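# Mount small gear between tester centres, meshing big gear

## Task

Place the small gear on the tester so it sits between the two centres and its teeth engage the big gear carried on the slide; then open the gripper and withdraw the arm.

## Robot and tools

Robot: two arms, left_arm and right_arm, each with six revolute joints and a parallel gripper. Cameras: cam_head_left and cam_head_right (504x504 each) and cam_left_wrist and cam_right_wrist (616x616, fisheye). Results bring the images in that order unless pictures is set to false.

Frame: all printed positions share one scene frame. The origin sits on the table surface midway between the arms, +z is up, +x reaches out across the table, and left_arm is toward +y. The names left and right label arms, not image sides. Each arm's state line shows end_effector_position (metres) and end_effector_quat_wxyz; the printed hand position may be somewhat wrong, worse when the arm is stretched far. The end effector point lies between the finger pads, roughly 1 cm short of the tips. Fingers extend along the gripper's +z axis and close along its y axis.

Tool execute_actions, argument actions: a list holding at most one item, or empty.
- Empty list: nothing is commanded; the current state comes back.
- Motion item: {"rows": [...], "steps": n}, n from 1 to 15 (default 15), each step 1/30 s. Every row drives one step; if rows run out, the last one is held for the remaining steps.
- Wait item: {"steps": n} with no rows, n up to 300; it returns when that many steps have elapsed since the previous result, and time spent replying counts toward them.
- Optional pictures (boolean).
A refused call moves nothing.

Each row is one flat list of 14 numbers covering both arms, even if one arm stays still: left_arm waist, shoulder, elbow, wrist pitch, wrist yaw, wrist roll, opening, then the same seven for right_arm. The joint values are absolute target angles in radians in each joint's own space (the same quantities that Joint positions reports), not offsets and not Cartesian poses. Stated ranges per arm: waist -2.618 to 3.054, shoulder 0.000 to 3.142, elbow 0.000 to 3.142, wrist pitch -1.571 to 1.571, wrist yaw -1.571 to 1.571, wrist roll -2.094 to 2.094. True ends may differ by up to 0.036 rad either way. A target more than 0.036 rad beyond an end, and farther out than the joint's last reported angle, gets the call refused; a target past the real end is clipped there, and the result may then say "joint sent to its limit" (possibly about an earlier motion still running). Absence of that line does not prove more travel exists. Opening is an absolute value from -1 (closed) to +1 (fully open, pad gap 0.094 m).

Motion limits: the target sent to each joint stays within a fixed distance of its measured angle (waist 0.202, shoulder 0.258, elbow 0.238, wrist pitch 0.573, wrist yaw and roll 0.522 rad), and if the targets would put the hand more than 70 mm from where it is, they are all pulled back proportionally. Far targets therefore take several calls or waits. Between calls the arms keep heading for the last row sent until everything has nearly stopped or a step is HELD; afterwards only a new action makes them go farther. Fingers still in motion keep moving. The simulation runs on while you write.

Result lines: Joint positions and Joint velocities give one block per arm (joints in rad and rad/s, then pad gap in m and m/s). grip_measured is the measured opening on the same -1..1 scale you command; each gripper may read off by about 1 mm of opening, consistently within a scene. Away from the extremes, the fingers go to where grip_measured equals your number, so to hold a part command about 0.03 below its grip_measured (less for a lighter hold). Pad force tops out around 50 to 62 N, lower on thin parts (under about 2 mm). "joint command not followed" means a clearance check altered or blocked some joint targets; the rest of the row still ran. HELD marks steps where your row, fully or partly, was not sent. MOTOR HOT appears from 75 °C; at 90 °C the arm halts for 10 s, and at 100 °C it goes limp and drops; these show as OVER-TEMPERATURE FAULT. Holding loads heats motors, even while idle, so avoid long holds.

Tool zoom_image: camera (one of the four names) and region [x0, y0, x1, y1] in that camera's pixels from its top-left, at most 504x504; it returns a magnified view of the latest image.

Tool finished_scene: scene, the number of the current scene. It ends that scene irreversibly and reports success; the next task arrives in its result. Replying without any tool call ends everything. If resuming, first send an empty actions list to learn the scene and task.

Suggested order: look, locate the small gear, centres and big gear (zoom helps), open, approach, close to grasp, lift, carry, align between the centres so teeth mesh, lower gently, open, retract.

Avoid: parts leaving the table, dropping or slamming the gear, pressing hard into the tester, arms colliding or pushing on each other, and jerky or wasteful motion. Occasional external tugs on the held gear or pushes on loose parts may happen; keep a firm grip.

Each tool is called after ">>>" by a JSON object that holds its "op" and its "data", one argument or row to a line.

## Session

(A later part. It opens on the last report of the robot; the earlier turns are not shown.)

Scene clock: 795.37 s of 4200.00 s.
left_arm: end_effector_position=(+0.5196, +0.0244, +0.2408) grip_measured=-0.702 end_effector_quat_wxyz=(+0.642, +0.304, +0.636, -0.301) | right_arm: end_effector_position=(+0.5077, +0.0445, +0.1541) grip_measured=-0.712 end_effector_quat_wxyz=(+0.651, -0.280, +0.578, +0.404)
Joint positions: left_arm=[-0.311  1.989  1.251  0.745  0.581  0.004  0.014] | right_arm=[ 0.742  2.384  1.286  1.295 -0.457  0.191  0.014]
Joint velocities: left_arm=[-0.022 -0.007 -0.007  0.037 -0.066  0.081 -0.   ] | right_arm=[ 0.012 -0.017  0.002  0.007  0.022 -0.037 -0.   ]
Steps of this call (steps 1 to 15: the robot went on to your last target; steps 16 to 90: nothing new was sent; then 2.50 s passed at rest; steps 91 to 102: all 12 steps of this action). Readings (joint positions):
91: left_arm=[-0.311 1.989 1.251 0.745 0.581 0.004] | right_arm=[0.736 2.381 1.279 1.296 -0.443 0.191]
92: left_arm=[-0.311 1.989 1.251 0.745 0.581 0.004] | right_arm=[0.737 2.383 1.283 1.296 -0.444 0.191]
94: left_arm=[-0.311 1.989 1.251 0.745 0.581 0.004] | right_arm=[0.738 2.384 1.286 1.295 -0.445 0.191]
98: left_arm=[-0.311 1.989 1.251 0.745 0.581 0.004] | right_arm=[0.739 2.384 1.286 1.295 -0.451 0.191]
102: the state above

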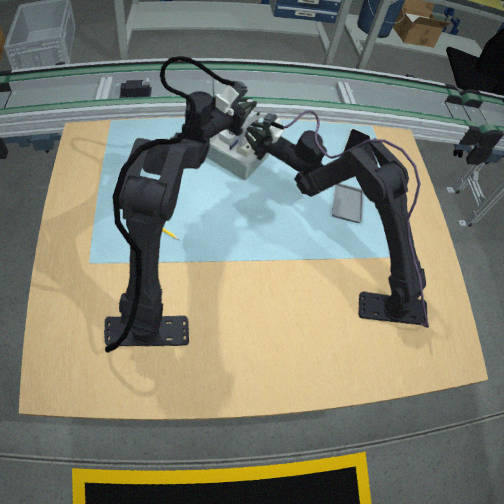

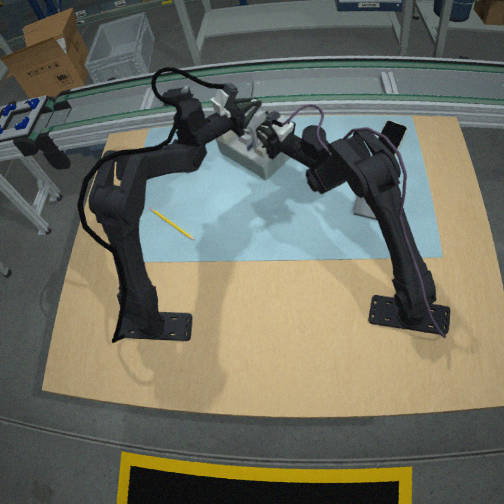

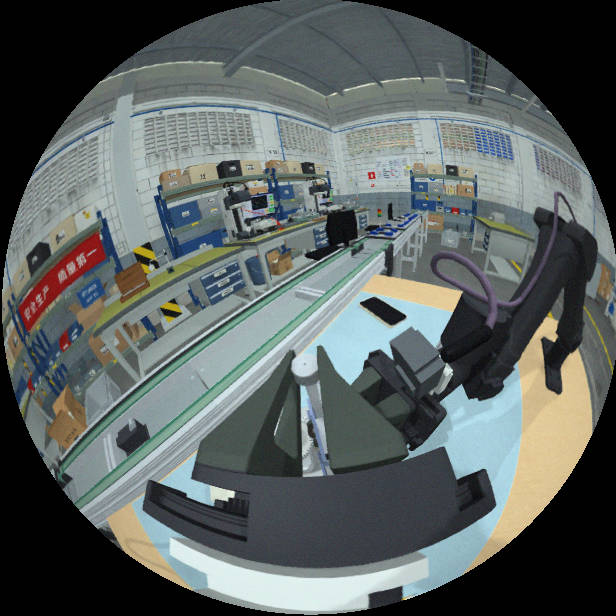

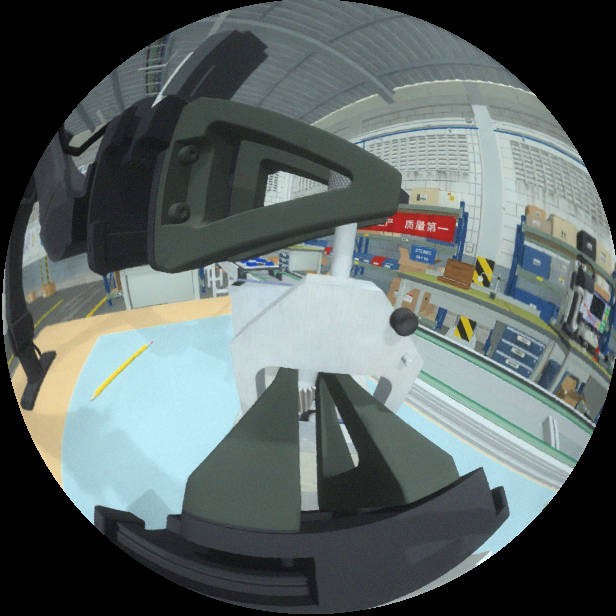

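>>> {"op": "execute_actions", "data": {
  "actions": [
    {"rows":[[-0.312,1.915,1.335,0.885,0.57,0,-0.72,0.74,2.385,1.29,1.32,-0.43,0.19,-0.75],[-0.312,1.915,1.335,0.885,0.57,0,-0.72,0.74,2.385,1.29,1.34,-0.43,0.19,-0.75]],"steps":12}
  ],
  "pictures": false
}}

Scene clock: 800.87 s of 4200.00 s.
left_arm: end_effector_position=(+0.5196, +0.0244, +0.2408) grip_measured=-0.702 end_effector_quat_wxyz=(+0.642, +0.304, +0.636, -0.301) | right_arm: end_effector_position=(+0.5074, +0.0444, +0.1553) grip_measured=-0.712 end_effector_quat_wxyz=(+0.653, -0.281, +0.576, +0.405)
Joint positions: left_arm=[-0.311  1.989  1.251  0.745  0.581  0.004  0.014] | right_arm=[ 0.742  2.384  1.286  1.3   -0.457  0.191  0.014]
Joint velocities: left_arm=[-0.017  0.002 -0.002 -0.007  0.007  0.022 -0.002] | right_arm=[ 0.007 -0.007 -0.012  0.066 -0.037  0.051  0.   ]
Steps of this call (steps 1 to 15: the robot went on to your last target; steps 16 to 90: nothing new was sent; then 2.10 s passed at rest; steps 91 to 102: all 12 steps of this action). Readings (joint positions):
91: left_arm=[-0.311 1.989 1.251 0.745 0.581 0.004] | right_arm=[0.742 2.384 1.286 1.298 -0.457 0.191]
92: left_arm=[-0.311 1.989 1.251 0.745 0.581 0.004] | right_arm=[0.742 2.384 1.286 1.300 -0.457 0.191]
94: left_arm=[-0.311 1.989 1.251 0.745 0.581 0.004] | right_arm=[0.742 2.384 1.286 1.300 -0.457 0.191]
98: left_arm=[-0.311 1.989 1.251 0.745 0.581 0.004] | right_arm=[0.742 2.384 1.286 1.300 -0.457 0.191]
102: the state above

>>> {"op": "execute_actions", "data": {
  "actions": [
    {"rows":[[-0.312,1.915,1.335,0.885,0.57,0,-0.72,0.73,2.345,1.27,1.345,-0.43,0.19,-0.75],[-0.312,1.915,1.335,0.885,0.57,0,-0.72,0.729,2.348,1.268,1.347,-0.43,0.19,-0.75],[-0.312,1.915,1.335,0.885,0.57,0,-0.72,0.728,2.347,1.264,1.349,-0.43,0.19,-0.75],[-0.312,1.915,1.335,0.885,0.57,0,-0.72,0.727,2.345,1.26,1.351,-0.43,0.19,-0.75],[-0.312,1.915,1.335,0.885,0.57,0,-0.72,0.726,2.343,1.256,1.353,-0.43,0.19,-0.75],[-0.312,1.915,1.335,0.885,0.57,0,-0.72,0.725,2.341,1.252,1.355,-0.43,0.19,-0.75],[-0.312,1.915,1.335,0.885,0.57,0,-0.72,0.724,2.339,1.248,1.357,-0.43,0.19,-0.75],[-0.312,1.915,1.335,0.885,0.57,0,-0.72,0.723,2.337,1.243,1.357,-0.43,0.19,-0.75],[-0.312,1.915,1.335,0.885,0.57,0,-0.72,0.722,2.337,1.238,1.357,-0.43,0.19,-0.75],[-0.312,1.915,1.335,0.885,0.57,0,-0.72,0.722,2.337,1.233,1.357,-0.43,0.19,-0.75]],"steps":15}
  ],
  "pictures": false
}}

>>> {"op": "execute_actions", "data": {
  "actions": [
    {"steps":10}
  ]
}}

>>> {"op": "zoom_image", "data": {
  "camera": "cam_right_wrist",
  "region": [220, 230, 420, 450]
}}

Scene clock: 813.83 s of 4200.00 s.
left_arm: end_effector_position=(+0.5196, +0.0244, +0.2408) grip_measured=-0.702 end_effector_quat_wxyz=(+0.642, +0.304, +0.636, -0.301) | right_arm: end_effector_position=(+0.5054, +0.0352, +0.1561) grip_measured=-0.712 end_effector_quat_wxyz=(+0.660, -0.274, +0.574, +0.399)
Joint positions: left_arm=[-0.311  1.989  1.251  0.745  0.581  0.004  0.014] | right_arm=[ 0.734  2.371  1.245  1.338 -0.444  0.191  0.014]
Joint velocities: left_arm=[-0.007 -0.022  0.002  0.051  0.095 -0.022 -0.   ] | right_arm=[-0.027  0.002 -0.007 -0.007  0.007 -0.066  0.   ]
Steps of this call (steps 1 to 15: the robot went on to your last target; steps 16 to 90: nothing new was sent; then 9.47 s passed at rest; steps 91 to 105: all 15 steps of this action). Readings (joint positions):
91: left_arm=[-0.311 1.989 1.251 0.745 0.581 0.004] | right_arm=[0.742 2.384 1.283 1.302 -0.457 0.191]
92: left_arm=[-0.311 1.989 1.251 0.745 0.581 0.004] | right_arm=[0.742 2.384 1.278 1.309 -0.457 0.191]
94: left_arm=[-0.311 1.989 1.251 0.745 0.581 0.004] | right_arm=[0.741 2.384 1.270 1.322 -0.457 0.191]
98: left_arm=[-0.311 1.989 1.251 0.745 0.581 0.004] | right_arm=[0.740 2.378 1.253 1.336 -0.457 0.191]
105: the state above

Scene clock: 814.17 s of 4200.00 s.
left_arm: end_effector_position=(+0.5196, +0.0244, +0.2408) grip_measured=-0.702 end_effector_quat_wxyz=(+0.642, +0.304, +0.636, -0.301) | right_arm: end_effector_position=(+0.5061, +0.0344, +0.1563) grip_measured=-0.712 end_effector_quat_wxyz=(+0.661, -0.272, +0.575, +0.398)
Joint positions: left_arm=[-0.311  1.989  1.251  0.745  0.581  0.004  0.014] | right_arm=[ 0.733  2.371  1.245  1.338 -0.442  0.191  0.014]
Joint velocities: left_arm=[ 0.007 -0.022  0.012  0.007  0.022 -0.095 -0.001] | right_arm=[-0.002 -0.007 -0.007  0.051  0.051 -0.11  -0.   ]
Steps of this call (steps 1 to 10: the robot went on to your last target). Readings (joint positions):
1: left_arm=[-0.311 1.989 1.251 0.745 0.581 0.004] | right_arm=[0.733 2.371 1.245 1.338 -0.443 0.191]
2: left_arm=[-0.311 1.989 1.251 0.745 0.581 0.004] | right_arm=[0.733 2.371 1.245 1.338 -0.442 0.191]
4: left_arm=[-0.311 1.989 1.251 0.745 0.581 0.004] | right_arm=[0.733 2.371 1.245 1.338 -0.442 0.191]
8: left_arm=[-0.311 1.989 1.251 0.745 0.581 0.004] | right_arm=[0.733 2.371 1.245 1.338 -0.442 0.191]
10: the state above

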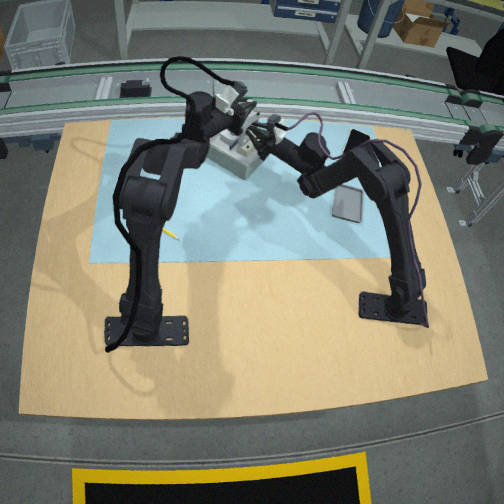

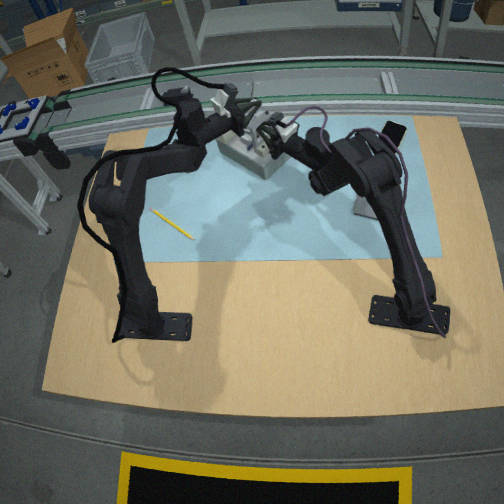

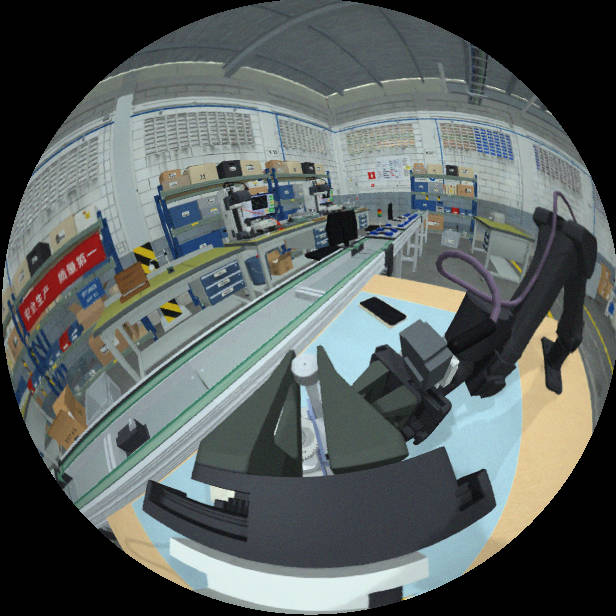

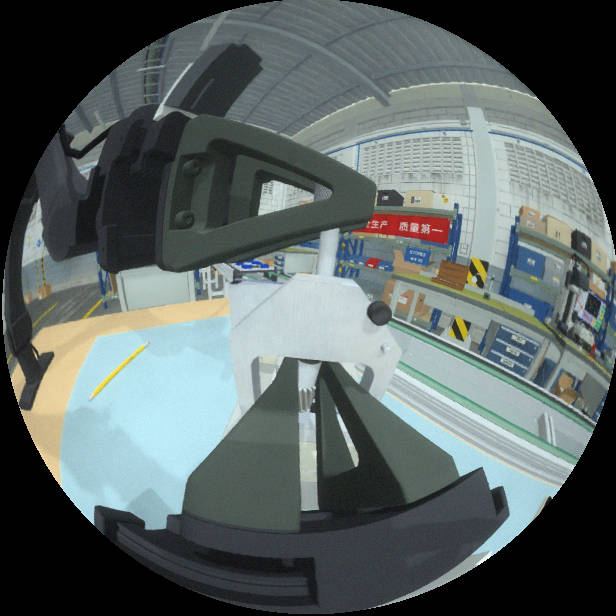

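Region (220, 230, 420, 450) of cam_right_wrist's 616x616 image, scaled by 2.291, with more detail than that image has; it fills the left 458 columns of this view, and the rest is white.

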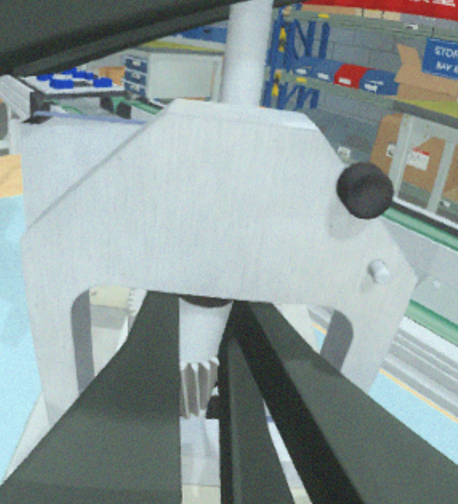

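>>> {"op": "execute_actions", "data": {
  "actions": [
    {"rows":[[-0.312,1.915,1.335,0.885,0.57,0,-0.72,0.728,2.37,1.25,1.35,-0.41,0.19,-0.75],[-0.312,1.915,1.335,0.885,0.57,0,-0.72,0.728,2.37,1.25,1.35,-0.42,0.19,-0.75],[-0.312,1.915,1.335,0.885,0.57,0,-0.72,0.728,2.37,1.25,1.35,-0.42,0.19,-0.75],[-0.312,1.915,1.335,0.885,0.57,0,-0.72,0.728,2.37,1.25,1.35,-0.42,0.19,-0.75],[-0.312,1.915,1.335,0.885,0.57,0,-0.72,0.728,2.37,1.25,1.35,-0.42,0.19,-0.75],[-0.312,1.915,1.335,0.885,0.57,0,-0.72,0.728,2.37,1.25,1.33,-0.42,0.19,-0.75],[-0.312,1.915,1.335,0.885,0.57,0,-0.72,0.728,2.37,1.25,1.31,-0.42,0.19,-0.75],[-0.312,1.915,1.335,0.885,0.57,0,-0.72,0.728,2.37,1.25,1.29,-0.42,0.19,-0.75],[-0.312,1.915,1.335,0.885,0.57,0,-0.72,0.728,2.37,1.25,1.28,-0.42,0.19,-0.75]],"steps":15}
  ],
  "pictures": false
}}

>>> {"op": "execute_actions", "data": {
  "actions": [
    {"steps":8}
  ],
  "pictures": false
}}

Scene clock: 825.50 s of 4200.00 s.
left_arm: end_effector_position=(+0.5196, +0.0244, +0.2408) grip_measured=-0.702 end_effector_quat_wxyz=(+0.642, +0.304, +0.636, -0.301) | right_arm: end_effector_position=(+0.5067, +0.0342, +0.1555) grip_measured=-0.712 end_effector_quat_wxyz=(+0.661, -0.272, +0.576, +0.397)
Joint positions: left_arm=[-0.311  1.989  1.251  0.745  0.581  0.004  0.014] | right_arm=[ 0.733  2.371  1.245  1.335 -0.439  0.191  0.014]
Joint velocities: left_arm=[-0.022  0.007 -0.007 -0.007  0.007 -0.022 -0.   ] | right_arm=[ 0.007 -0.007 -0.002 -0.095 -0.066  0.037 -0.   ]
Steps of this call (steps 1 to 15: the robot went on to your last target; steps 16 to 90: nothing new was sent; then 7.83 s passed at rest; steps 91 to 105: all 15 steps of this action). Readings (joint positions):
91: left_arm=[-0.311 1.989 1.251 0.745 0.581 0.004] | right_arm=[0.733 2.371 1.245 1.338 -0.440 0.191]
92: left_arm=[-0.311 1.989 1.251 0.745 0.581 0.004] | right_arm=[0.733 2.371 1.245 1.338 -0.440 0.191]
94: left_arm=[-0.311 1.989 1.251 0.745 0.581 0.004] | right_arm=[0.733 2.371 1.245 1.338 -0.439 0.191]
98: left_arm=[-0.311 1.989 1.251 0.745 0.581 0.004] | right_arm=[0.733 2.371 1.245 1.336 -0.439 0.191]
105: the state above

Scene clock: 825.77 s of 4200.00 s.
left_arm: end_effector_position=(+0.5196, +0.0244, +0.2408) grip_measured=-0.702 end_effector_quat_wxyz=(+0.642, +0.304, +0.636, -0.301) | right_arm: end_effector_position=(+0.5067, +0.0342, +0.1555) grip_measured=-0.712 end_effector_quat_wxyz=(+0.661, -0.272, +0.576, +0.397)
Joint positions: left_arm=[-0.311  1.989  1.251  0.745  0.581  0.004  0.014] | right_arm=[ 0.733  2.371  1.245  1.335 -0.439  0.191  0.014]
Joint velocities: left_arm=[ 0.002  0.007 -0.002 -0.007 -0.022 -0.007 -0.001] | right_arm=[-0.007 -0.007 -0.017  0.022 -0.037  0.022  0.   ]
Steps of this call (steps 1 to 8: the robot went on to your last target). Readings (joint positions):
1: left_arm=[-0.311 1.989 1.251 0.745 0.581 0.004] | right_arm=[0.733 2.371 1.245 1.335 -0.439 0.191]
2: left_arm=[-0.311 1.989 1.251 0.745 0.581 0.004] | right_arm=[0.733 2.371 1.245 1.335 -0.439 0.191]
4: left_arm=[-0.311 1.989 1.251 0.745 0.581 0.004] | right_arm=[0.733 2.371 1.245 1.335 -0.439 0.191]
8: the state above

>>> {"op": "execute_actions", "data": {
  "actions": [
    {"rows":[[-0.312,1.915,1.335,0.885,0.57,0,-0.72,0.71,2.37,1.25,1.30,-0.41,0.19,-0.75],[-0.312,1.915,1.335,0.885,0.57,0,-0.72,0.718,2.37,1.25,1.30,-0.41,0.19,-0.75]],"steps":12}
  ]
}}

>>> {"op": "zoom_image", "data": {
  "camera": "cam_right_wrist",
  "region": [220, 230, 420, 450]
}}

>>> {"op": "zoom_image", "data": {
  "camera": "cam_left_wrist",
  "region": [260, 370, 380, 490]
}}

Scene clock: 832.50 s of 4200.00 s.
left_arm: end_effector_position=(+0.5196, +0.0244, +0.2408) grip_measured=-0.702 end_effector_quat_wxyz=(+0.642, +0.304, +0.636, -0.301) | right_arm: end_effector_position=(+0.5074, +0.0333, +0.1555) grip_measured=-0.712 end_effector_quat_wxyz=(+0.661, -0.271, +0.577, +0.397)
Joint positions: left_arm=[-0.311  1.989  1.251  0.745  0.581  0.004  0.014] | right_arm=[ 0.731  2.371  1.245  1.335 -0.439  0.191  0.014]
Joint velocities: left_arm=[-0.002 -0.002 -0.002  0.022  0.125  0.022  0.001] | right_arm=[-0.012  0.027 -0.007 -0.095 -0.022 -0.007 -0.001]
Steps of this call (steps 1 to 15: the robot went on to your last target; steps 16 to 90: nothing new was sent; then 3.33 s passed at rest; steps 91 to 102: all 12 steps of this action). Readings (joint positions):
91: left_arm=[-0.311 1.989 1.251 0.745 0.581 0.004] | right_arm=[0.732 2.371 1.245 1.335 -0.439 0.191]
92: left_arm=[-0.311 1.989 1.251 0.745 0.581 0.004] | right_arm=[0.732 2.371 1.245 1.335 -0.438 0.191]
94: left_arm=[-0.311 1.989 1.251 0.745 0.581 0.004] | right_arm=[0.731 2.371 1.245 1.335 -0.439 0.191]
98: left_arm=[-0.311 1.989 1.251 0.745 0.581 0.004] | right_arm=[0.731 2.371 1.245 1.335 -0.439 0.191]
102: the state above

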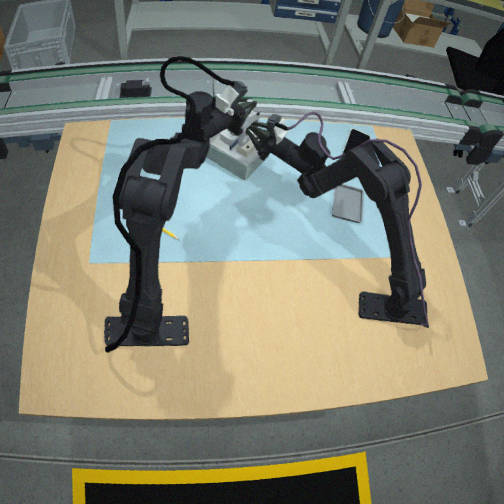

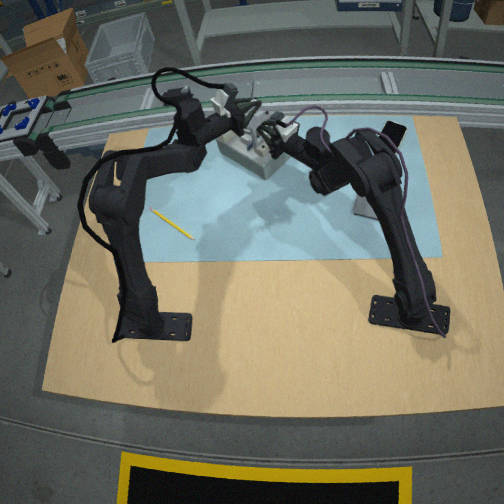

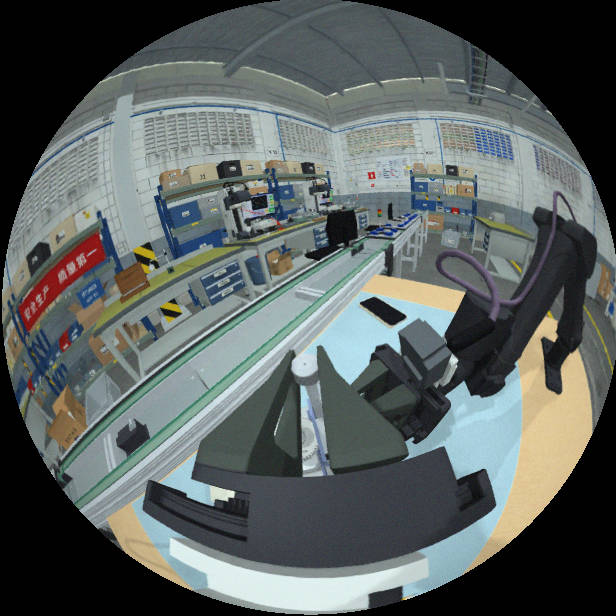

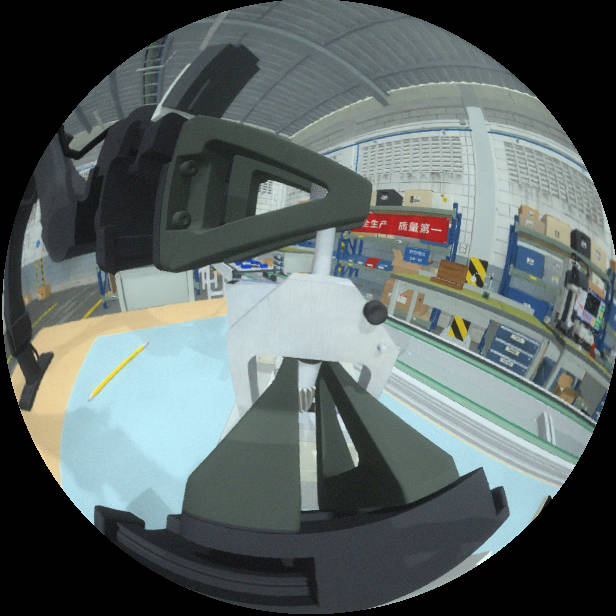

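Region (220, 230, 420, 450) of cam_right_wrist's 616x616 image, scaled by 2.291, with more detail than that image has; it fills the left 458 columns of this view, and the rest is white.

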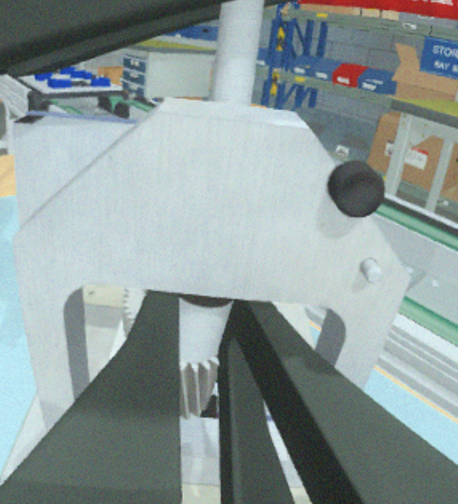

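Region (260, 370, 380, 490) of cam_left_wrist's 616x616 image, scaled by 4.200, with more detail than that image has.

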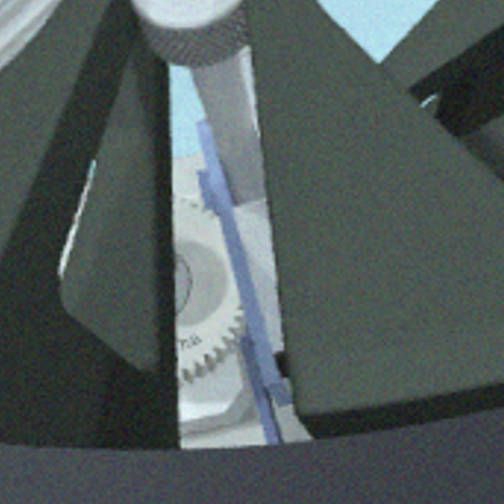

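>>> {"op": "execute_actions", "data": {
  "actions": [
    {"rows":[[-0.312,1.915,1.335,0.885,0.57,0,-0.72,0.738,2.385,1.27,1.29,-0.425,0.19,-0.75],[-0.312,1.915,1.335,0.885,0.57,0,-0.72,0.738,2.385,1.274,1.29,-0.425,0.19,-0.75],[-0.312,1.915,1.335,0.885,0.57,0,-0.72,0.738,2.385,1.277,1.285,-0.425,0.19,-0.75],[-0.312,1.915,1.335,0.885,0.57,0,-0.72,0.738,2.385,1.28,1.28,-0.425,0.19,-0.75],[-0.312,1.915,1.335,0.885,0.57,0,-0.72,0.738,2.385,1.283,1.28,-0.425,0.19,-0.75]],"steps":15}
  ],
  "pictures": false
}}

Scene clock: 844.57 s of 4200.00 s.
left_arm: end_effector_position=(+0.5196, +0.0244, +0.2408) grip_measured=-0.702 end_effector_quat_wxyz=(+0.642, +0.304, +0.636, -0.301) | right_arm: end_effector_position=(+0.5080, +0.0347, +0.1558) grip_measured=-0.712 end_effector_quat_wxyz=(+0.659, -0.273, +0.577, +0.398)
Joint positions: left_arm=[-0.311  1.989  1.251  0.745  0.581  0.004  0.014] | right_arm=[ 0.731  2.371  1.253  1.323 -0.445  0.191  0.014]
Joint velocities: left_arm=[ 0.012  0.002  0.002 -0.007  0.022  0.037 -0.   ] | right_arm=[ 0.002  0.012 -0.002  0.051 -0.007 -0.081  0.   ]
Steps of this call (steps 1 to 15: the robot went on to your last target; steps 16 to 90: nothing new was sent; then 8.57 s passed at rest; steps 91 to 105: all 15 steps of this action). Readings (joint positions):
91: left_arm=[-0.311 1.989 1.251 0.745 0.581 0.004] | right_arm=[0.731 2.371 1.245 1.335 -0.440 0.191]
92: left_arm=[-0.311 1.989 1.251 0.745 0.581 0.004] | right_arm=[0.731 2.371 1.245 1.335 -0.440 0.191]
94: left_arm=[-0.311 1.989 1.251 0.745 0.581 0.004] | right_arm=[0.731 2.371 1.247 1.334 -0.441 0.191]
98: left_arm=[-0.311 1.989 1.251 0.745 0.581 0.004] | right_arm=[0.731 2.371 1.252 1.325 -0.444 0.191]
105: the state above

>>> {"op": "execute_actions", "data": {
  "actions": [
    {"rows":[[-0.312,1.915,1.335,0.885,0.57,0,-0.72,0.742,2.41,1.287,1.28,-0.41,0.19,-0.75],[-0.312,1.915,1.335,0.885,0.57,0,-0.72,0.742,2.395,1.29,1.28,-0.41,0.19,-0.75],[-0.312,1.915,1.335,0.885,0.57,0,-0.72,0.742,2.395,1.293,1.275,-0.41,0.19,-0.75]],"steps":15}
  ]
}}

>>> {"op": "zoom_image", "data": {
  "camera": "cam_right_wrist",
  "region": [240, 320, 380, 460]
}}

Scene clock: 850.67 s of 4200.00 s.
left_arm: end_effector_position=(+0.5196, +0.0244, +0.2408) grip_measured=-0.702 end_effector_quat_wxyz=(+0.642, +0.304, +0.636, -0.301) | right_arm: end_effector_position=(+0.5093, +0.0358, +0.1561) grip_measured=-0.712 end_effector_quat_wxyz=(+0.657, -0.273, +0.579, +0.398)
Joint positions: left_arm=[-0.311  1.989  1.251  0.745  0.581  0.004  0.014] | right_arm=[ 0.732  2.371  1.261  1.311 -0.445  0.191  0.014]
Joint velocities: left_arm=[-0.012 -0.007  0.017  0.022  0.037 -0.022  0.001] | right_arm=[ 0.007 -0.007  0.002 -0.066 -0.037 -0.007 -0.   ]
Steps of this call (steps 1 to 15: the robot went on to your last target; steps 16 to 90: nothing new was sent; then 2.60 s passed at rest; steps 91 to 105: all 15 steps of this action). Readings (joint positions):
91: left_arm=[-0.311 1.989 1.251 0.745 0.581 0.004] | right_arm=[0.731 2.371 1.253 1.323 -0.445 0.191]
92: left_arm=[-0.311 1.989 1.251 0.745 0.581 0.004] | right_arm=[0.731 2.371 1.253 1.323 -0.445 0.191]
94: left_arm=[-0.311 1.989 1.251 0.745 0.581 0.004] | right_arm=[0.731 2.371 1.257 1.319 -0.445 0.191]
98: left_arm=[-0.311 1.989 1.251 0.745 0.581 0.004] | right_arm=[0.732 2.371 1.261 1.312 -0.445 0.191]
105: the state above

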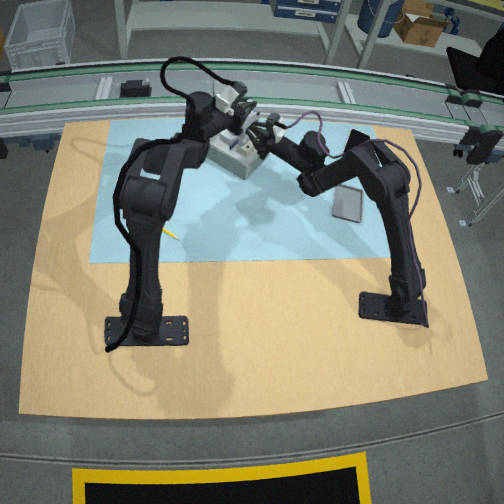

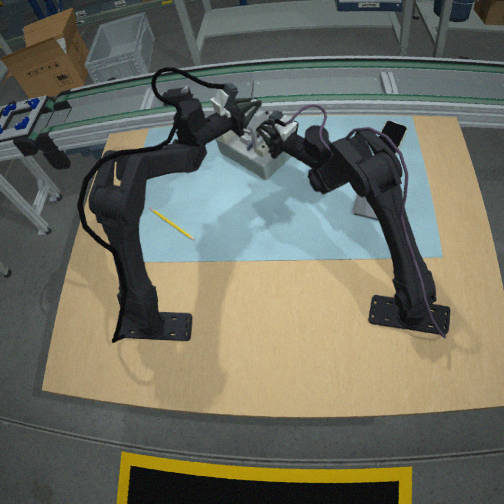

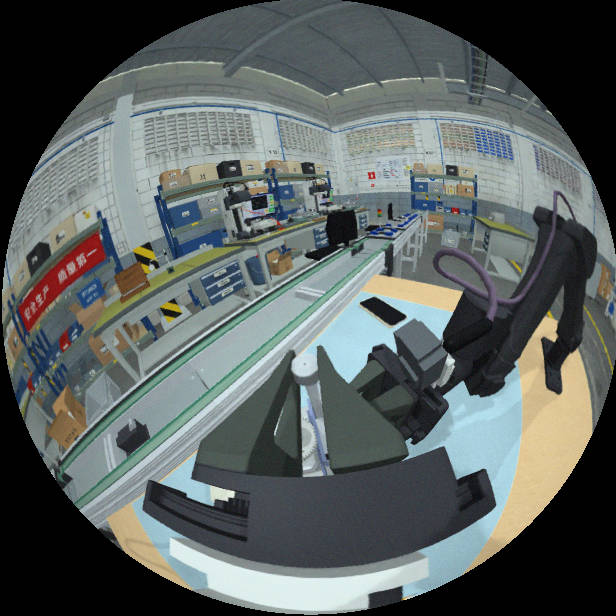

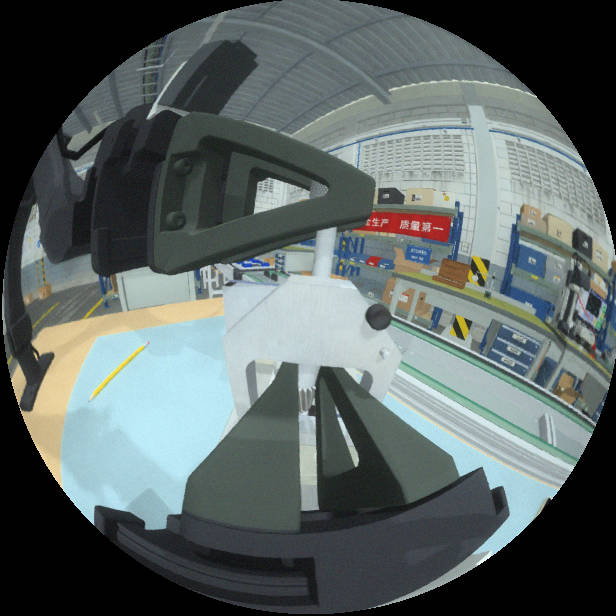

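Region (240, 320, 380, 460) of cam_right_wrist's 616x616 image, scaled by 3.600, with more detail than that image has.

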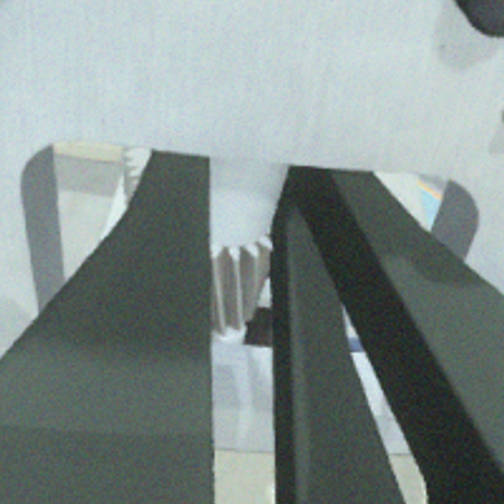

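>>> {"op": "execute_actions", "data": {
  "actions": [
    {"rows":[[-0.312,1.915,1.335,0.885,0.57,0,-0.72,0.755,2.385,1.285,1.265,-0.43,0.19,-0.75],[-0.312,1.915,1.335,0.885,0.57,0,-0.72,0.747,2.385,1.285,1.265,-0.43,0.19,-0.75]],"steps":15}
  ],
  "pictures": false
}}

Scene clock: 859.00 s of 4200.00 s.
left_arm: end_effector_position=(+0.5196, +0.0244, +0.2408) grip_measured=-0.702 end_effector_quat_wxyz=(+0.642, +0.304, +0.636, -0.301) | right_arm: end_effector_position=(+0.5082, +0.0370, +0.1558) grip_measured=-0.712 end_effector_quat_wxyz=(+0.656, -0.274, +0.579, +0.399)
Joint positions: left_arm=[-0.311  1.989  1.251  0.745  0.581  0.004  0.014] | right_arm=[ 0.734  2.371  1.261  1.31  -0.446  0.191  0.014]
Joint velocities: left_arm=[-0.012  0.002 -0.012 -0.022 -0.007  0.007  0.   ] | right_arm=[ 0.022  0.002 -0.027 -0.037 -0.007 -0.007  0.001]
Steps of this call (steps 1 to 15: the robot went on to your last target; steps 16 to 90: nothing new was sent; then 4.83 s passed at rest; steps 91 to 105: all 15 steps of this action). Readings (joint positions):
91: left_arm=[-0.311 1.989 1.251 0.745 0.581 0.004] | right_arm=[0.733 2.371 1.261 1.311 -0.446 0.191]
92: left_arm=[-0.311 1.989 1.251 0.745 0.581 0.004] | right_arm=[0.733 2.371 1.261 1.310 -0.446 0.191]
94: left_arm=[-0.311 1.989 1.251 0.745 0.581 0.004] | right_arm=[0.734 2.371 1.261 1.310 -0.446 0.191]
98: left_arm=[-0.311 1.989 1.251 0.745 0.581 0.004] | right_arm=[0.734 2.371 1.261 1.310 -0.446 0.191]
105: the state above

>>> {"op": "execute_actions", "data": {
  "actions": [
    {"rows":[[-0.312,1.915,1.335,0.885,0.57,0,-0.72,0.745,2.42,1.297,1.265,-0.42,0.19,-0.75],[-0.312,1.915,1.335,0.885,0.57,0,-0.72,0.745,2.42,1.302,1.26,-0.42,0.19,-0.75],[-0.312,1.915,1.335,0.885,0.57,0,-0.72,0.745,2.395,1.302,1.255,-0.42,0.19,-0.75]],"steps":15}
  ]
}}

>>> {"op": "zoom_image", "data": {
  "camera": "cam_right_wrist",
  "region": [240, 320, 380, 460]
}}

Scene clock: 865.17 s of 4200.00 s.
left_arm: end_effector_position=(+0.5196, +0.0244, +0.2408) grip_measured=-0.702 end_effector_quat_wxyz=(+0.642, +0.304, +0.636, -0.301) | right_arm: end_effector_position=(+0.5098, +0.0381, +0.1556) grip_measured=-0.712 end_effector_quat_wxyz=(+0.657, -0.274, +0.578, +0.399)
Joint positions: left_arm=[-0.311  1.989  1.251  0.745  0.581  0.004  0.014] | right_arm=[ 0.734  2.377  1.271  1.308 -0.447  0.191  0.014]
Joint velocities: left_arm=[-0.012 -0.012 -0.002 -0.037  0.007 -0.022 -0.001] | right_arm=[-0.012  0.007 -0.012 -0.022 -0.007  0.022 -0.001]
Steps of this call (steps 1 to 15: the robot went on to your last target; steps 16 to 90: nothing new was sent; then 2.67 s passed at rest; steps 91 to 105: all 15 steps of this action). Readings (joint positions):
91: left_arm=[-0.311 1.989 1.251 0.745 0.581 0.004] | right_arm=[0.734 2.373 1.262 1.311 -0.447 0.191]
92: left_arm=[-0.311 1.989 1.251 0.745 0.581 0.004] | right_arm=[0.734 2.376 1.267 1.312 -0.447 0.191]
94: left_arm=[-0.311 1.989 1.251 0.745 0.581 0.004] | right_arm=[0.734 2.377 1.271 1.308 -0.447 0.191]
98: left_arm=[-0.311 1.989 1.251 0.745 0.581 0.004] | right_arm=[0.734 2.377 1.271 1.308 -0.447 0.191]
105: the state above

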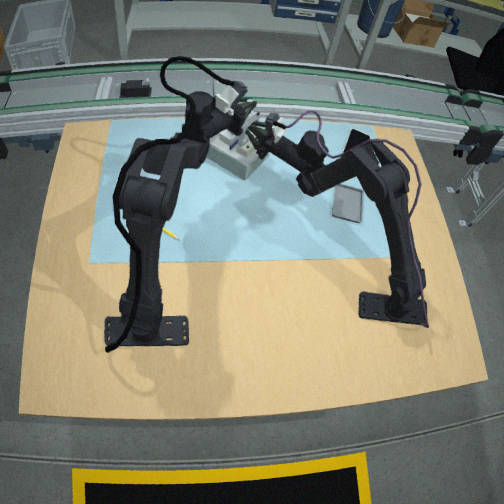

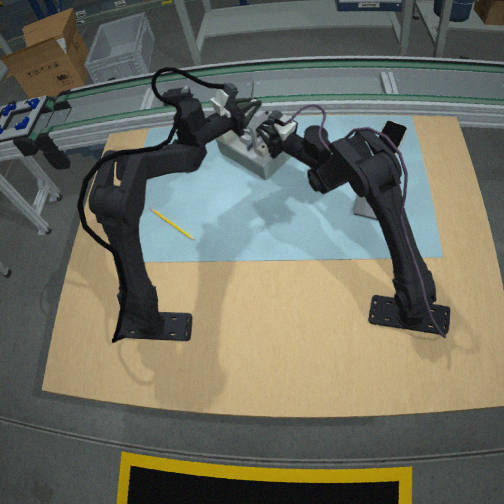

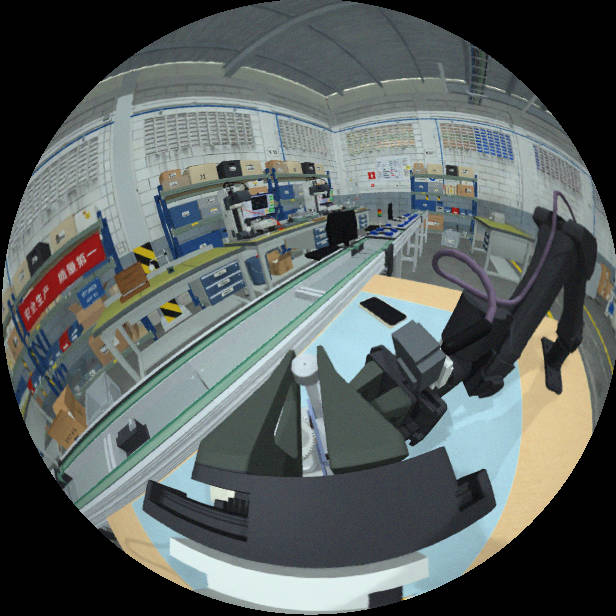

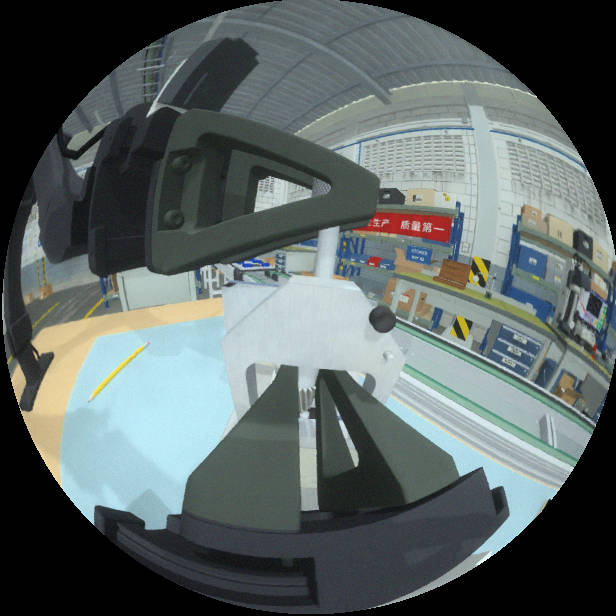

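Region (240, 320, 380, 460) of cam_right_wrist's 616x616 image, scaled by 3.600, with more detail than that image has.

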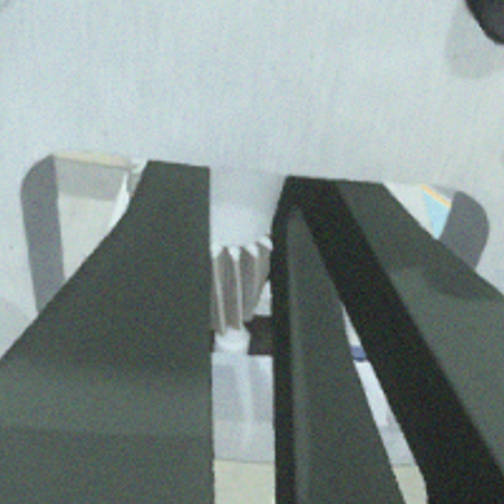

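>>> {"op": "execute_actions", "data": {
  "actions": [
    {"rows":[[-0.312,1.915,1.335,0.885,0.57,0,-0.72,0.724,2.335,1.256,1.32,-0.43,0.19,-0.75],[-0.312,1.915,1.335,0.885,0.57,0,-0.72,0.724,2.341,1.253,1.33,-0.43,0.19,-0.75],[-0.312,1.915,1.335,0.885,0.57,0,-0.72,0.723,2.339,1.249,1.335,-0.43,0.19,-0.75],[-0.312,1.915,1.335,0.885,0.57,0,-0.72,0.723,2.337,1.245,1.34,-0.43,0.19,-0.75],[-0.312,1.915,1.335,0.885,0.57,0,-0.72,0.722,2.335,1.241,1.345,-0.43,0.19,-0.75],[-0.312,1.915,1.335,0.885,0.57,0,-0.72,0.721,2.333,1.237,1.345,-0.43,0.19,-0.75],[-0.312,1.915,1.335,0.885,0.57,0,-0.72,0.72,2.331,1.233,1.345,-0.43,0.19,-0.75],[-0.312,1.915,1.335,0.885,0.57,0,-0.72,0.72,2.329,1.229,1.345,-0.43,0.19,-0.75],[-0.312,1.915,1.335,0.885,0.57,0,-0.72,0.72,2.329,1.225,1.345,-0.43,0.19,-0.75],[-0.312,1.915,1.335,0.885,0.57,0,-0.72,0.72,2.329,1.222,1.345,-0.43,0.19,-0.75]],"steps":15}
  ],
  "pictures": false
}}

>>> {"op": "execute_actions", "data": {
  "actions": [
    {"rows":[[-0.312,1.915,1.335,0.885,0.57,0,-0.72,0.725,2.36,1.23,1.32,-0.435,0.19,-0.75],[-0.312,1.915,1.335,0.885,0.57,0,-0.72,0.725,2.36,1.23,1.30,-0.435,0.19,-0.75],[-0.312,1.915,1.335,0.885,0.57,0,-0.72,0.725,2.36,1.23,1.28,-0.435,0.19,-0.75]],"steps":15}
  ],
  "pictures": false
}}

Scene clock: 885.70 s of 4200.00 s.
left_arm: end_effector_position=(+0.5196, +0.0244, +0.2408) grip_measured=-0.702 end_effector_quat_wxyz=(+0.642, +0.304, +0.636, -0.301) | right_arm: end_effector_position=(+0.5047, +0.0339, +0.1542) grip_measured=-0.712 end_effector_quat_wxyz=(+0.657, -0.272, +0.580, +0.398)
Joint positions: left_arm=[-0.311  1.989  1.251  0.745  0.581  0.004  0.014] | right_arm=[ 0.734  2.363  1.234  1.328 -0.441  0.191  0.014]
Joint velocities: left_arm=[ 0.002 -0.002  0.012  0.037 -0.007  0.051 -0.   ] | right_arm=[ 0.002 -0.017 -0.017  0.022 -0.007  0.007  0.001]
Steps of this call (steps 1 to 15: the robot went on to your last target; steps 16 to 90: nothing new was sent; then 17.03 s passed at rest; steps 91 to 105: all 15 steps of this action). Readings (joint positions):
91: left_arm=[-0.311 1.989 1.251 0.745 0.581 0.004] | right_arm=[0.734 2.375 1.270 1.309 -0.447 0.191]
92: left_arm=[-0.311 1.989 1.251 0.745 0.581 0.004] | right_arm=[0.734 2.373 1.266 1.311 -0.447 0.191]
94: left_arm=[-0.311 1.989 1.251 0.745 0.581 0.004] | right_arm=[0.734 2.370 1.257 1.319 -0.447 0.191]
98: left_arm=[-0.311 1.989 1.251 0.745 0.581 0.004] | right_arm=[0.734 2.366 1.243 1.328 -0.446 0.191]
105: the state above

Scene clock: 886.20 s of 4200.00 s.
left_arm: end_effector_position=(+0.5196, +0.0244, +0.2408) grip_measured=-0.702 end_effector_quat_wxyz=(+0.642, +0.304, +0.636, -0.301) | right_arm: end_effector_position=(+0.5049, +0.0340, +0.1533) grip_measured=-0.712 end_effector_quat_wxyz=(+0.656, -0.272, +0.581, +0.397)
Joint positions: left_arm=[-0.311  1.989  1.251  0.745  0.581  0.004  0.014] | right_arm=[ 0.734  2.363  1.234  1.324 -0.441  0.191  0.014]
Joint velocities: left_arm=[ 0.007  0.002 -0.012  0.081  0.051  0.007 -0.   ] | right_arm=[-0.002  0.017 -0.002  0.051 -0.022 -0.037 -0.001]
Steps of this call (steps 1 to 15: all 15 steps of this action). Readings (joint positions):
1: left_arm=[-0.311 1.989 1.251 0.745 0.581 0.004] | right_arm=[0.734 2.363 1.234 1.328 -0.441 0.191]
2: left_arm=[-0.311 1.989 1.251 0.745 0.581 0.004] | right_arm=[0.734 2.363 1.234 1.327 -0.441 0.191]
4: left_arm=[-0.311 1.989 1.251 0.745 0.581 0.004] | right_arm=[0.734 2.363 1.234 1.324 -0.441 0.191]
8: left_arm=[-0.311 1.989 1.251 0.745 0.581 0.004] | right_arm=[0.734 2.363 1.234 1.324 -0.441 0.191]
15: the state above

>>> {"op": "execute_actions", "data": {
  "actions": [
    {"rows":[[-0.312,1.925,1.324,0.875,0.57,0,-0.72,0.734,2.36,1.235,1.28,-0.44,0.19,-0.75],[-0.312,1.935,1.313,0.865,0.57,0,-0.72,0.734,2.36,1.235,1.28,-0.44,0.19,-0.75],[-0.312,1.945,1.302,0.855,0.57,0,-0.72,0.734,2.36,1.235,1.28,-0.44,0.19,-0.75],[-0.312,1.955,1.291,0.845,0.57,0,-0.72,0.734,2.36,1.235,1.28,-0.44,0.19,-0.75],[-0.312,1.963,1.282,0.837,0.57,0,-0.72,0.734,2.36,1.235,1.28,-0.44,0.19,-0.75],[-0.312,1.97,1.274,0.83,0.57,0,-0.72,0.734,2.36,1.235,1.28,-0.44,0.19,-0.75],[-0.312,1.976,1.267,0.823,0.57,0,-0.72,0.734,2.36,1.235,1.28,-0.44,0.19,-0.75],[-0.312,1.982,1.26,0.816,0.57,0,-0.72,0.734,2.36,1.235,1.28,-0.44,0.19,-0.75],[-0.312,1.988,1.254,0.81,0.57,0,-0.72,0.734,2.36,1.235,1.28,-0.44,0.19,-0.75],[-0.312,1.994,1.248,0.804,0.57,0,-0.72,0.734,2.36,1.235,1.28,-0.44,0.19,-0.75],[-0.312,2.0,1.242,0.798,0.57,0,-0.72,0.734,2.36,1.235,1.28,-0.44,0.19,-0.75],[-0.312,2.005,1.236,0.792,0.57,0,-0.72,0.734,2.36,1.235,1.28,-0.44,0.19,-0.75],[-0.312,2.01,1.23,0.785,0.57,0,-0.72,0.734,2.36,1.235,1.28,-0.44,0.19,-0.75]],"steps":15}
  ],
  "pictures": false
}}

>>> {"op": "execute_actions", "data": {
  "actions": [
    {"steps":10}
  ]
}}

>>> {"op": "zoom_image", "data": {
  "camera": "cam_right_wrist",
  "region": [220, 230, 420, 450]
}}

Scene clock: 897.20 s of 4200.00 s.
left_arm: end_effector_position=(+0.5197, +0.0241, +0.2356) grip_measured=-0.702 end_effector_quat_wxyz=(+0.641, +0.305, +0.636, -0.302) | right_arm: end_effector_position=(+0.5049, +0.0340, +0.1533) grip_measured=-0.712 end_effector_quat_wxyz=(+0.656, -0.272, +0.581, +0.397)
Joint positions: left_arm=[-0.311  2.     1.245  0.76   0.584  0.004  0.014] | right_arm=[ 0.734  2.363  1.234  1.324 -0.441  0.191  0.014]
Joint velocities: left_arm=[-0.012  0.032 -0.007  0.095  0.007 -0.037 -0.001] | right_arm=[-0.017 -0.007  0.007  0.066  0.095  0.022  0.001]
Steps of this call (steps 1 to 15: the robot went on to your last target; steps 16 to 90: nothing new was sent; then 7.50 s passed at rest; steps 91 to 105: all 15 steps of this action). Readings (joint positions):
91: left_arm=[-0.311 1.989 1.251 0.745 0.581 0.004] | right_arm=[0.734 2.363 1.234 1.324 -0.441 0.191]
92: left_arm=[-0.311 1.989 1.251 0.745 0.581 0.004] | right_arm=[0.734 2.363 1.234 1.324 -0.441 0.191]
94: left_arm=[-0.311 1.989 1.251 0.745 0.581 0.004] | right_arm=[0.734 2.363 1.234 1.324 -0.441 0.191]
98: left_arm=[-0.311 1.992 1.251 0.739 0.583 0.004] | right_arm=[0.734 2.363 1.234 1.324 -0.441 0.191]
105: the state above

Scene clock: 897.53 s of 4200.00 s.
left_arm: end_effector_position=(+0.5197, +0.0241, +0.2356) grip_measured=-0.702 end_effector_quat_wxyz=(+0.643, +0.305, +0.635, -0.302) | right_arm: end_effector_position=(+0.5049, +0.0340, +0.1533) grip_measured=-0.712 end_effector_quat_wxyz=(+0.656, -0.272, +0.581, +0.397)
Joint positions: left_arm=[-0.311  2.002  1.243  0.768  0.584  0.003  0.014] | right_arm=[ 0.734  2.363  1.234  1.324 -0.441  0.191  0.014]
Joint velocities: left_arm=[ 0.007  0.017 -0.002  0.007 -0.066 -0.051 -0.001] | right_arm=[ 0.007 -0.002 -0.017  0.007 -0.007 -0.095 -0.   ]
Steps of this call (steps 1 to 10: the robot went on to your last target). Readings (joint positions):
1: left_arm=[-0.311 2.000 1.244 0.762 0.584 0.004] | right_arm=[0.734 2.363 1.234 1.324 -0.441 0.191]
2: left_arm=[-0.311 2.001 1.244 0.764 0.584 0.004] | right_arm=[0.734 2.363 1.234 1.324 -0.441 0.191]
4: left_arm=[-0.311 2.001 1.243 0.766 0.584 0.004] | right_arm=[0.734 2.363 1.234 1.324 -0.441 0.191]
8: left_arm=[-0.311 2.002 1.243 0.768 0.584 0.003] | right_arm=[0.734 2.363 1.234 1.324 -0.441 0.191]
10: the state above

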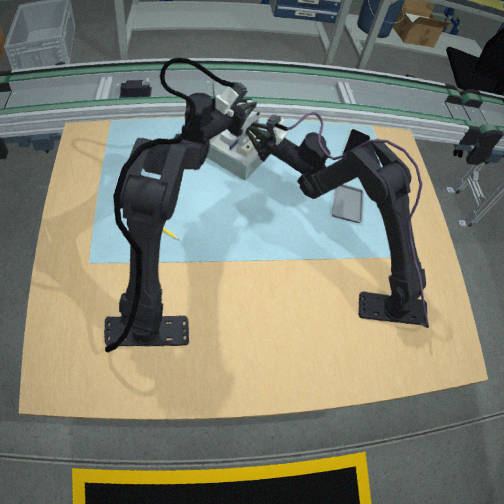

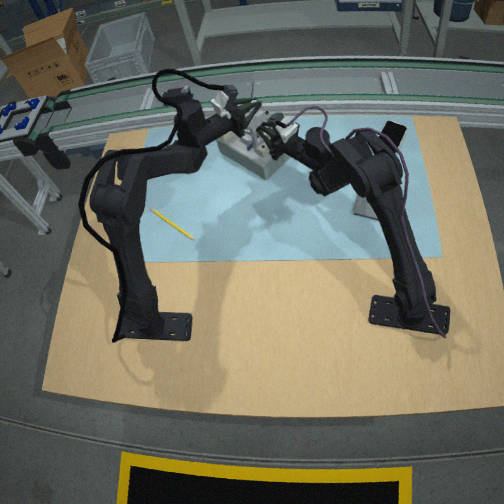

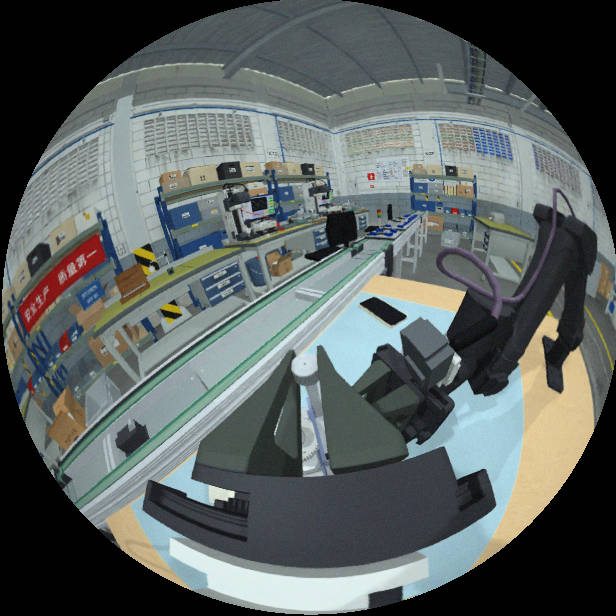

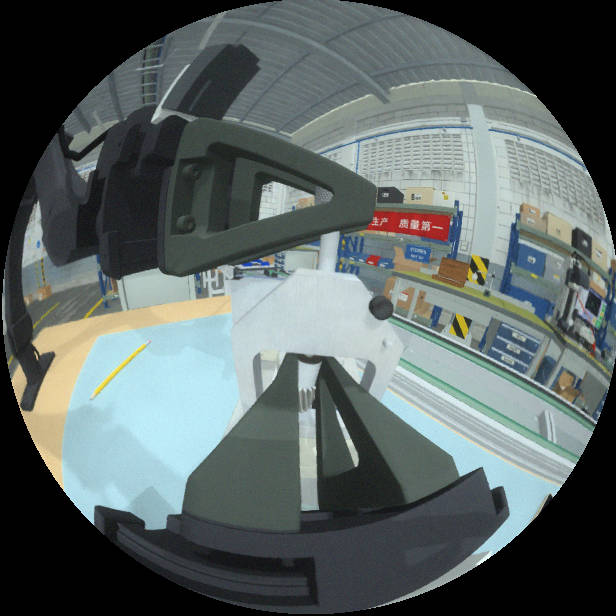

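Region (220, 230, 420, 450) of cam_right_wrist's 616x616 image, scaled by 2.291, with more detail than that image has; it fills the left 458 columns of this view, and the rest is white.

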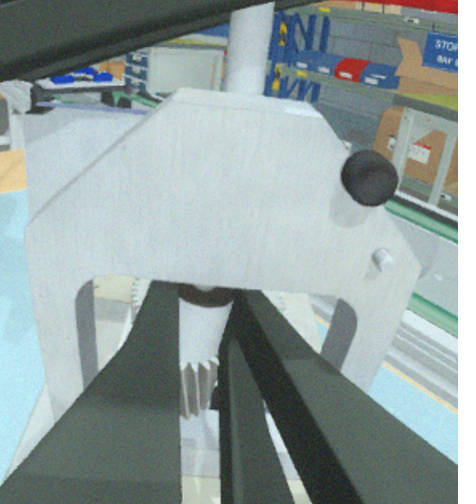

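>>> {"op": "execute_actions", "data": {
  "actions": [
    {"rows":[[-0.312,2.01,1.23,0.785,0.57,0,-0.72,0.705,2.36,1.235,1.31,-0.41,0.19,-0.75],[-0.312,2.01,1.23,0.785,0.57,0,-0.72,0.705,2.36,1.235,1.31,-0.41,0.19,-0.75],[-0.312,2.01,1.23,0.785,0.57,0,-0.72,0.716,2.36,1.235,1.31,-0.41,0.19,-0.75]],"steps":12}
  ],
  "pictures": false
}}

Scene clock: 903.50 s of 4200.00 s.
left_arm: end_effector_position=(+0.5197, +0.0241, +0.2357) grip_measured=-0.702 end_effector_quat_wxyz=(+0.643, +0.305, +0.635, -0.302) | right_arm: end_effector_position=(+0.5056, +0.0330, +0.1535) grip_measured=-0.712 end_effector_quat_wxyz=(+0.656, -0.272, +0.581, +0.397)
Joint positions: left_arm=[-0.311  2.002  1.243  0.769  0.584  0.003  0.014] | right_arm=[ 0.732  2.363  1.234  1.325 -0.44   0.191  0.014]
Joint velocities: left_arm=[ 0.007 -0.007  0.002 -0.022  0.022 -0.007 -0.001] | right_arm=[-0.002  0.002  0.007 -0.051 -0.066 -0.022  0.   ]
Steps of this call (steps 1 to 15: the robot went on to your last target; steps 16 to 90: nothing new was sent; then 2.57 s passed at rest; steps 91 to 102: all 12 steps of this action). Readings (joint positions):
91: left_arm=[-0.311 2.002 1.243 0.768 0.584 0.003] | right_arm=[0.733 2.363 1.234 1.325 -0.440 0.191]
92: left_arm=[-0.311 2.002 1.243 0.768 0.584 0.003] | right_arm=[0.732 2.363 1.234 1.325 -0.440 0.191]
94: left_arm=[-0.311 2.002 1.243 0.769 0.584 0.003] | right_arm=[0.732 2.363 1.234 1.325 -0.440 0.191]
98: left_arm=[-0.311 2.002 1.243 0.769 0.584 0.003] | right_arm=[0.732 2.363 1.234 1.325 -0.440 0.191]
102: the state above

>>> {"op": "execute_actions", "data": {
  "actions": [
    {"rows":[[-0.312,2.01,1.23,0.785,0.57,0,-0.72,0.73,2.40,1.27,1.30,-0.41,0.19,-0.75],[-0.312,2.01,1.23,0.785,0.57,0,-0.72,0.73,2.40,1.276,1.30,-0.41,0.19,-0.75],[-0.312,2.01,1.23,0.785,0.57,0,-0.72,0.73,2.385,1.282,1.295,-0.41,0.19,-0.75]],"steps":12}
  ],
  "pictures": false
}}

Scene clock: 910.33 s of 4200.00 s.
left_arm: end_effector_position=(+0.5197, +0.0241, +0.2357) grip_measured=-0.702 end_effector_quat_wxyz=(+0.643, +0.305, +0.635, -0.302) | right_arm: end_effector_position=(+0.5070, +0.0343, +0.1543) grip_measured=-0.712 end_effector_quat_wxyz=(+0.657, -0.272, +0.580, +0.397)
Joint positions: left_arm=[-0.311  2.002  1.243  0.769  0.584  0.003  0.014] | right_arm=[ 0.732  2.368  1.245  1.323 -0.443  0.191  0.014]
Joint velocities: left_arm=[-0.002  0.012  0.012 -0.037  0.022  0.066  0.   ] | right_arm=[ 0.002 -0.012  0.007 -0.022 -0.007 -0.037 -0.001]
Steps of this call (steps 1 to 15: the robot went on to your last target; steps 16 to 90: nothing new was sent; then 3.43 s passed at rest; steps 91 to 102: all 12 steps of this action). Readings (joint positions):
91: left_arm=[-0.311 2.002 1.243 0.769 0.584 0.003] | right_arm=[0.732 2.364 1.236 1.325 -0.440 0.191]
92: left_arm=[-0.311 2.002 1.243 0.769 0.584 0.003] | right_arm=[0.732 2.367 1.241 1.325 -0.440 0.191]
94: left_arm=[-0.311 2.002 1.243 0.769 0.584 0.003] | right_arm=[0.732 2.368 1.245 1.323 -0.442 0.191]
98: left_arm=[-0.311 2.002 1.243 0.769 0.584 0.003] | right_arm=[0.732 2.368 1.245 1.323 -0.443 0.191]
102: the state above


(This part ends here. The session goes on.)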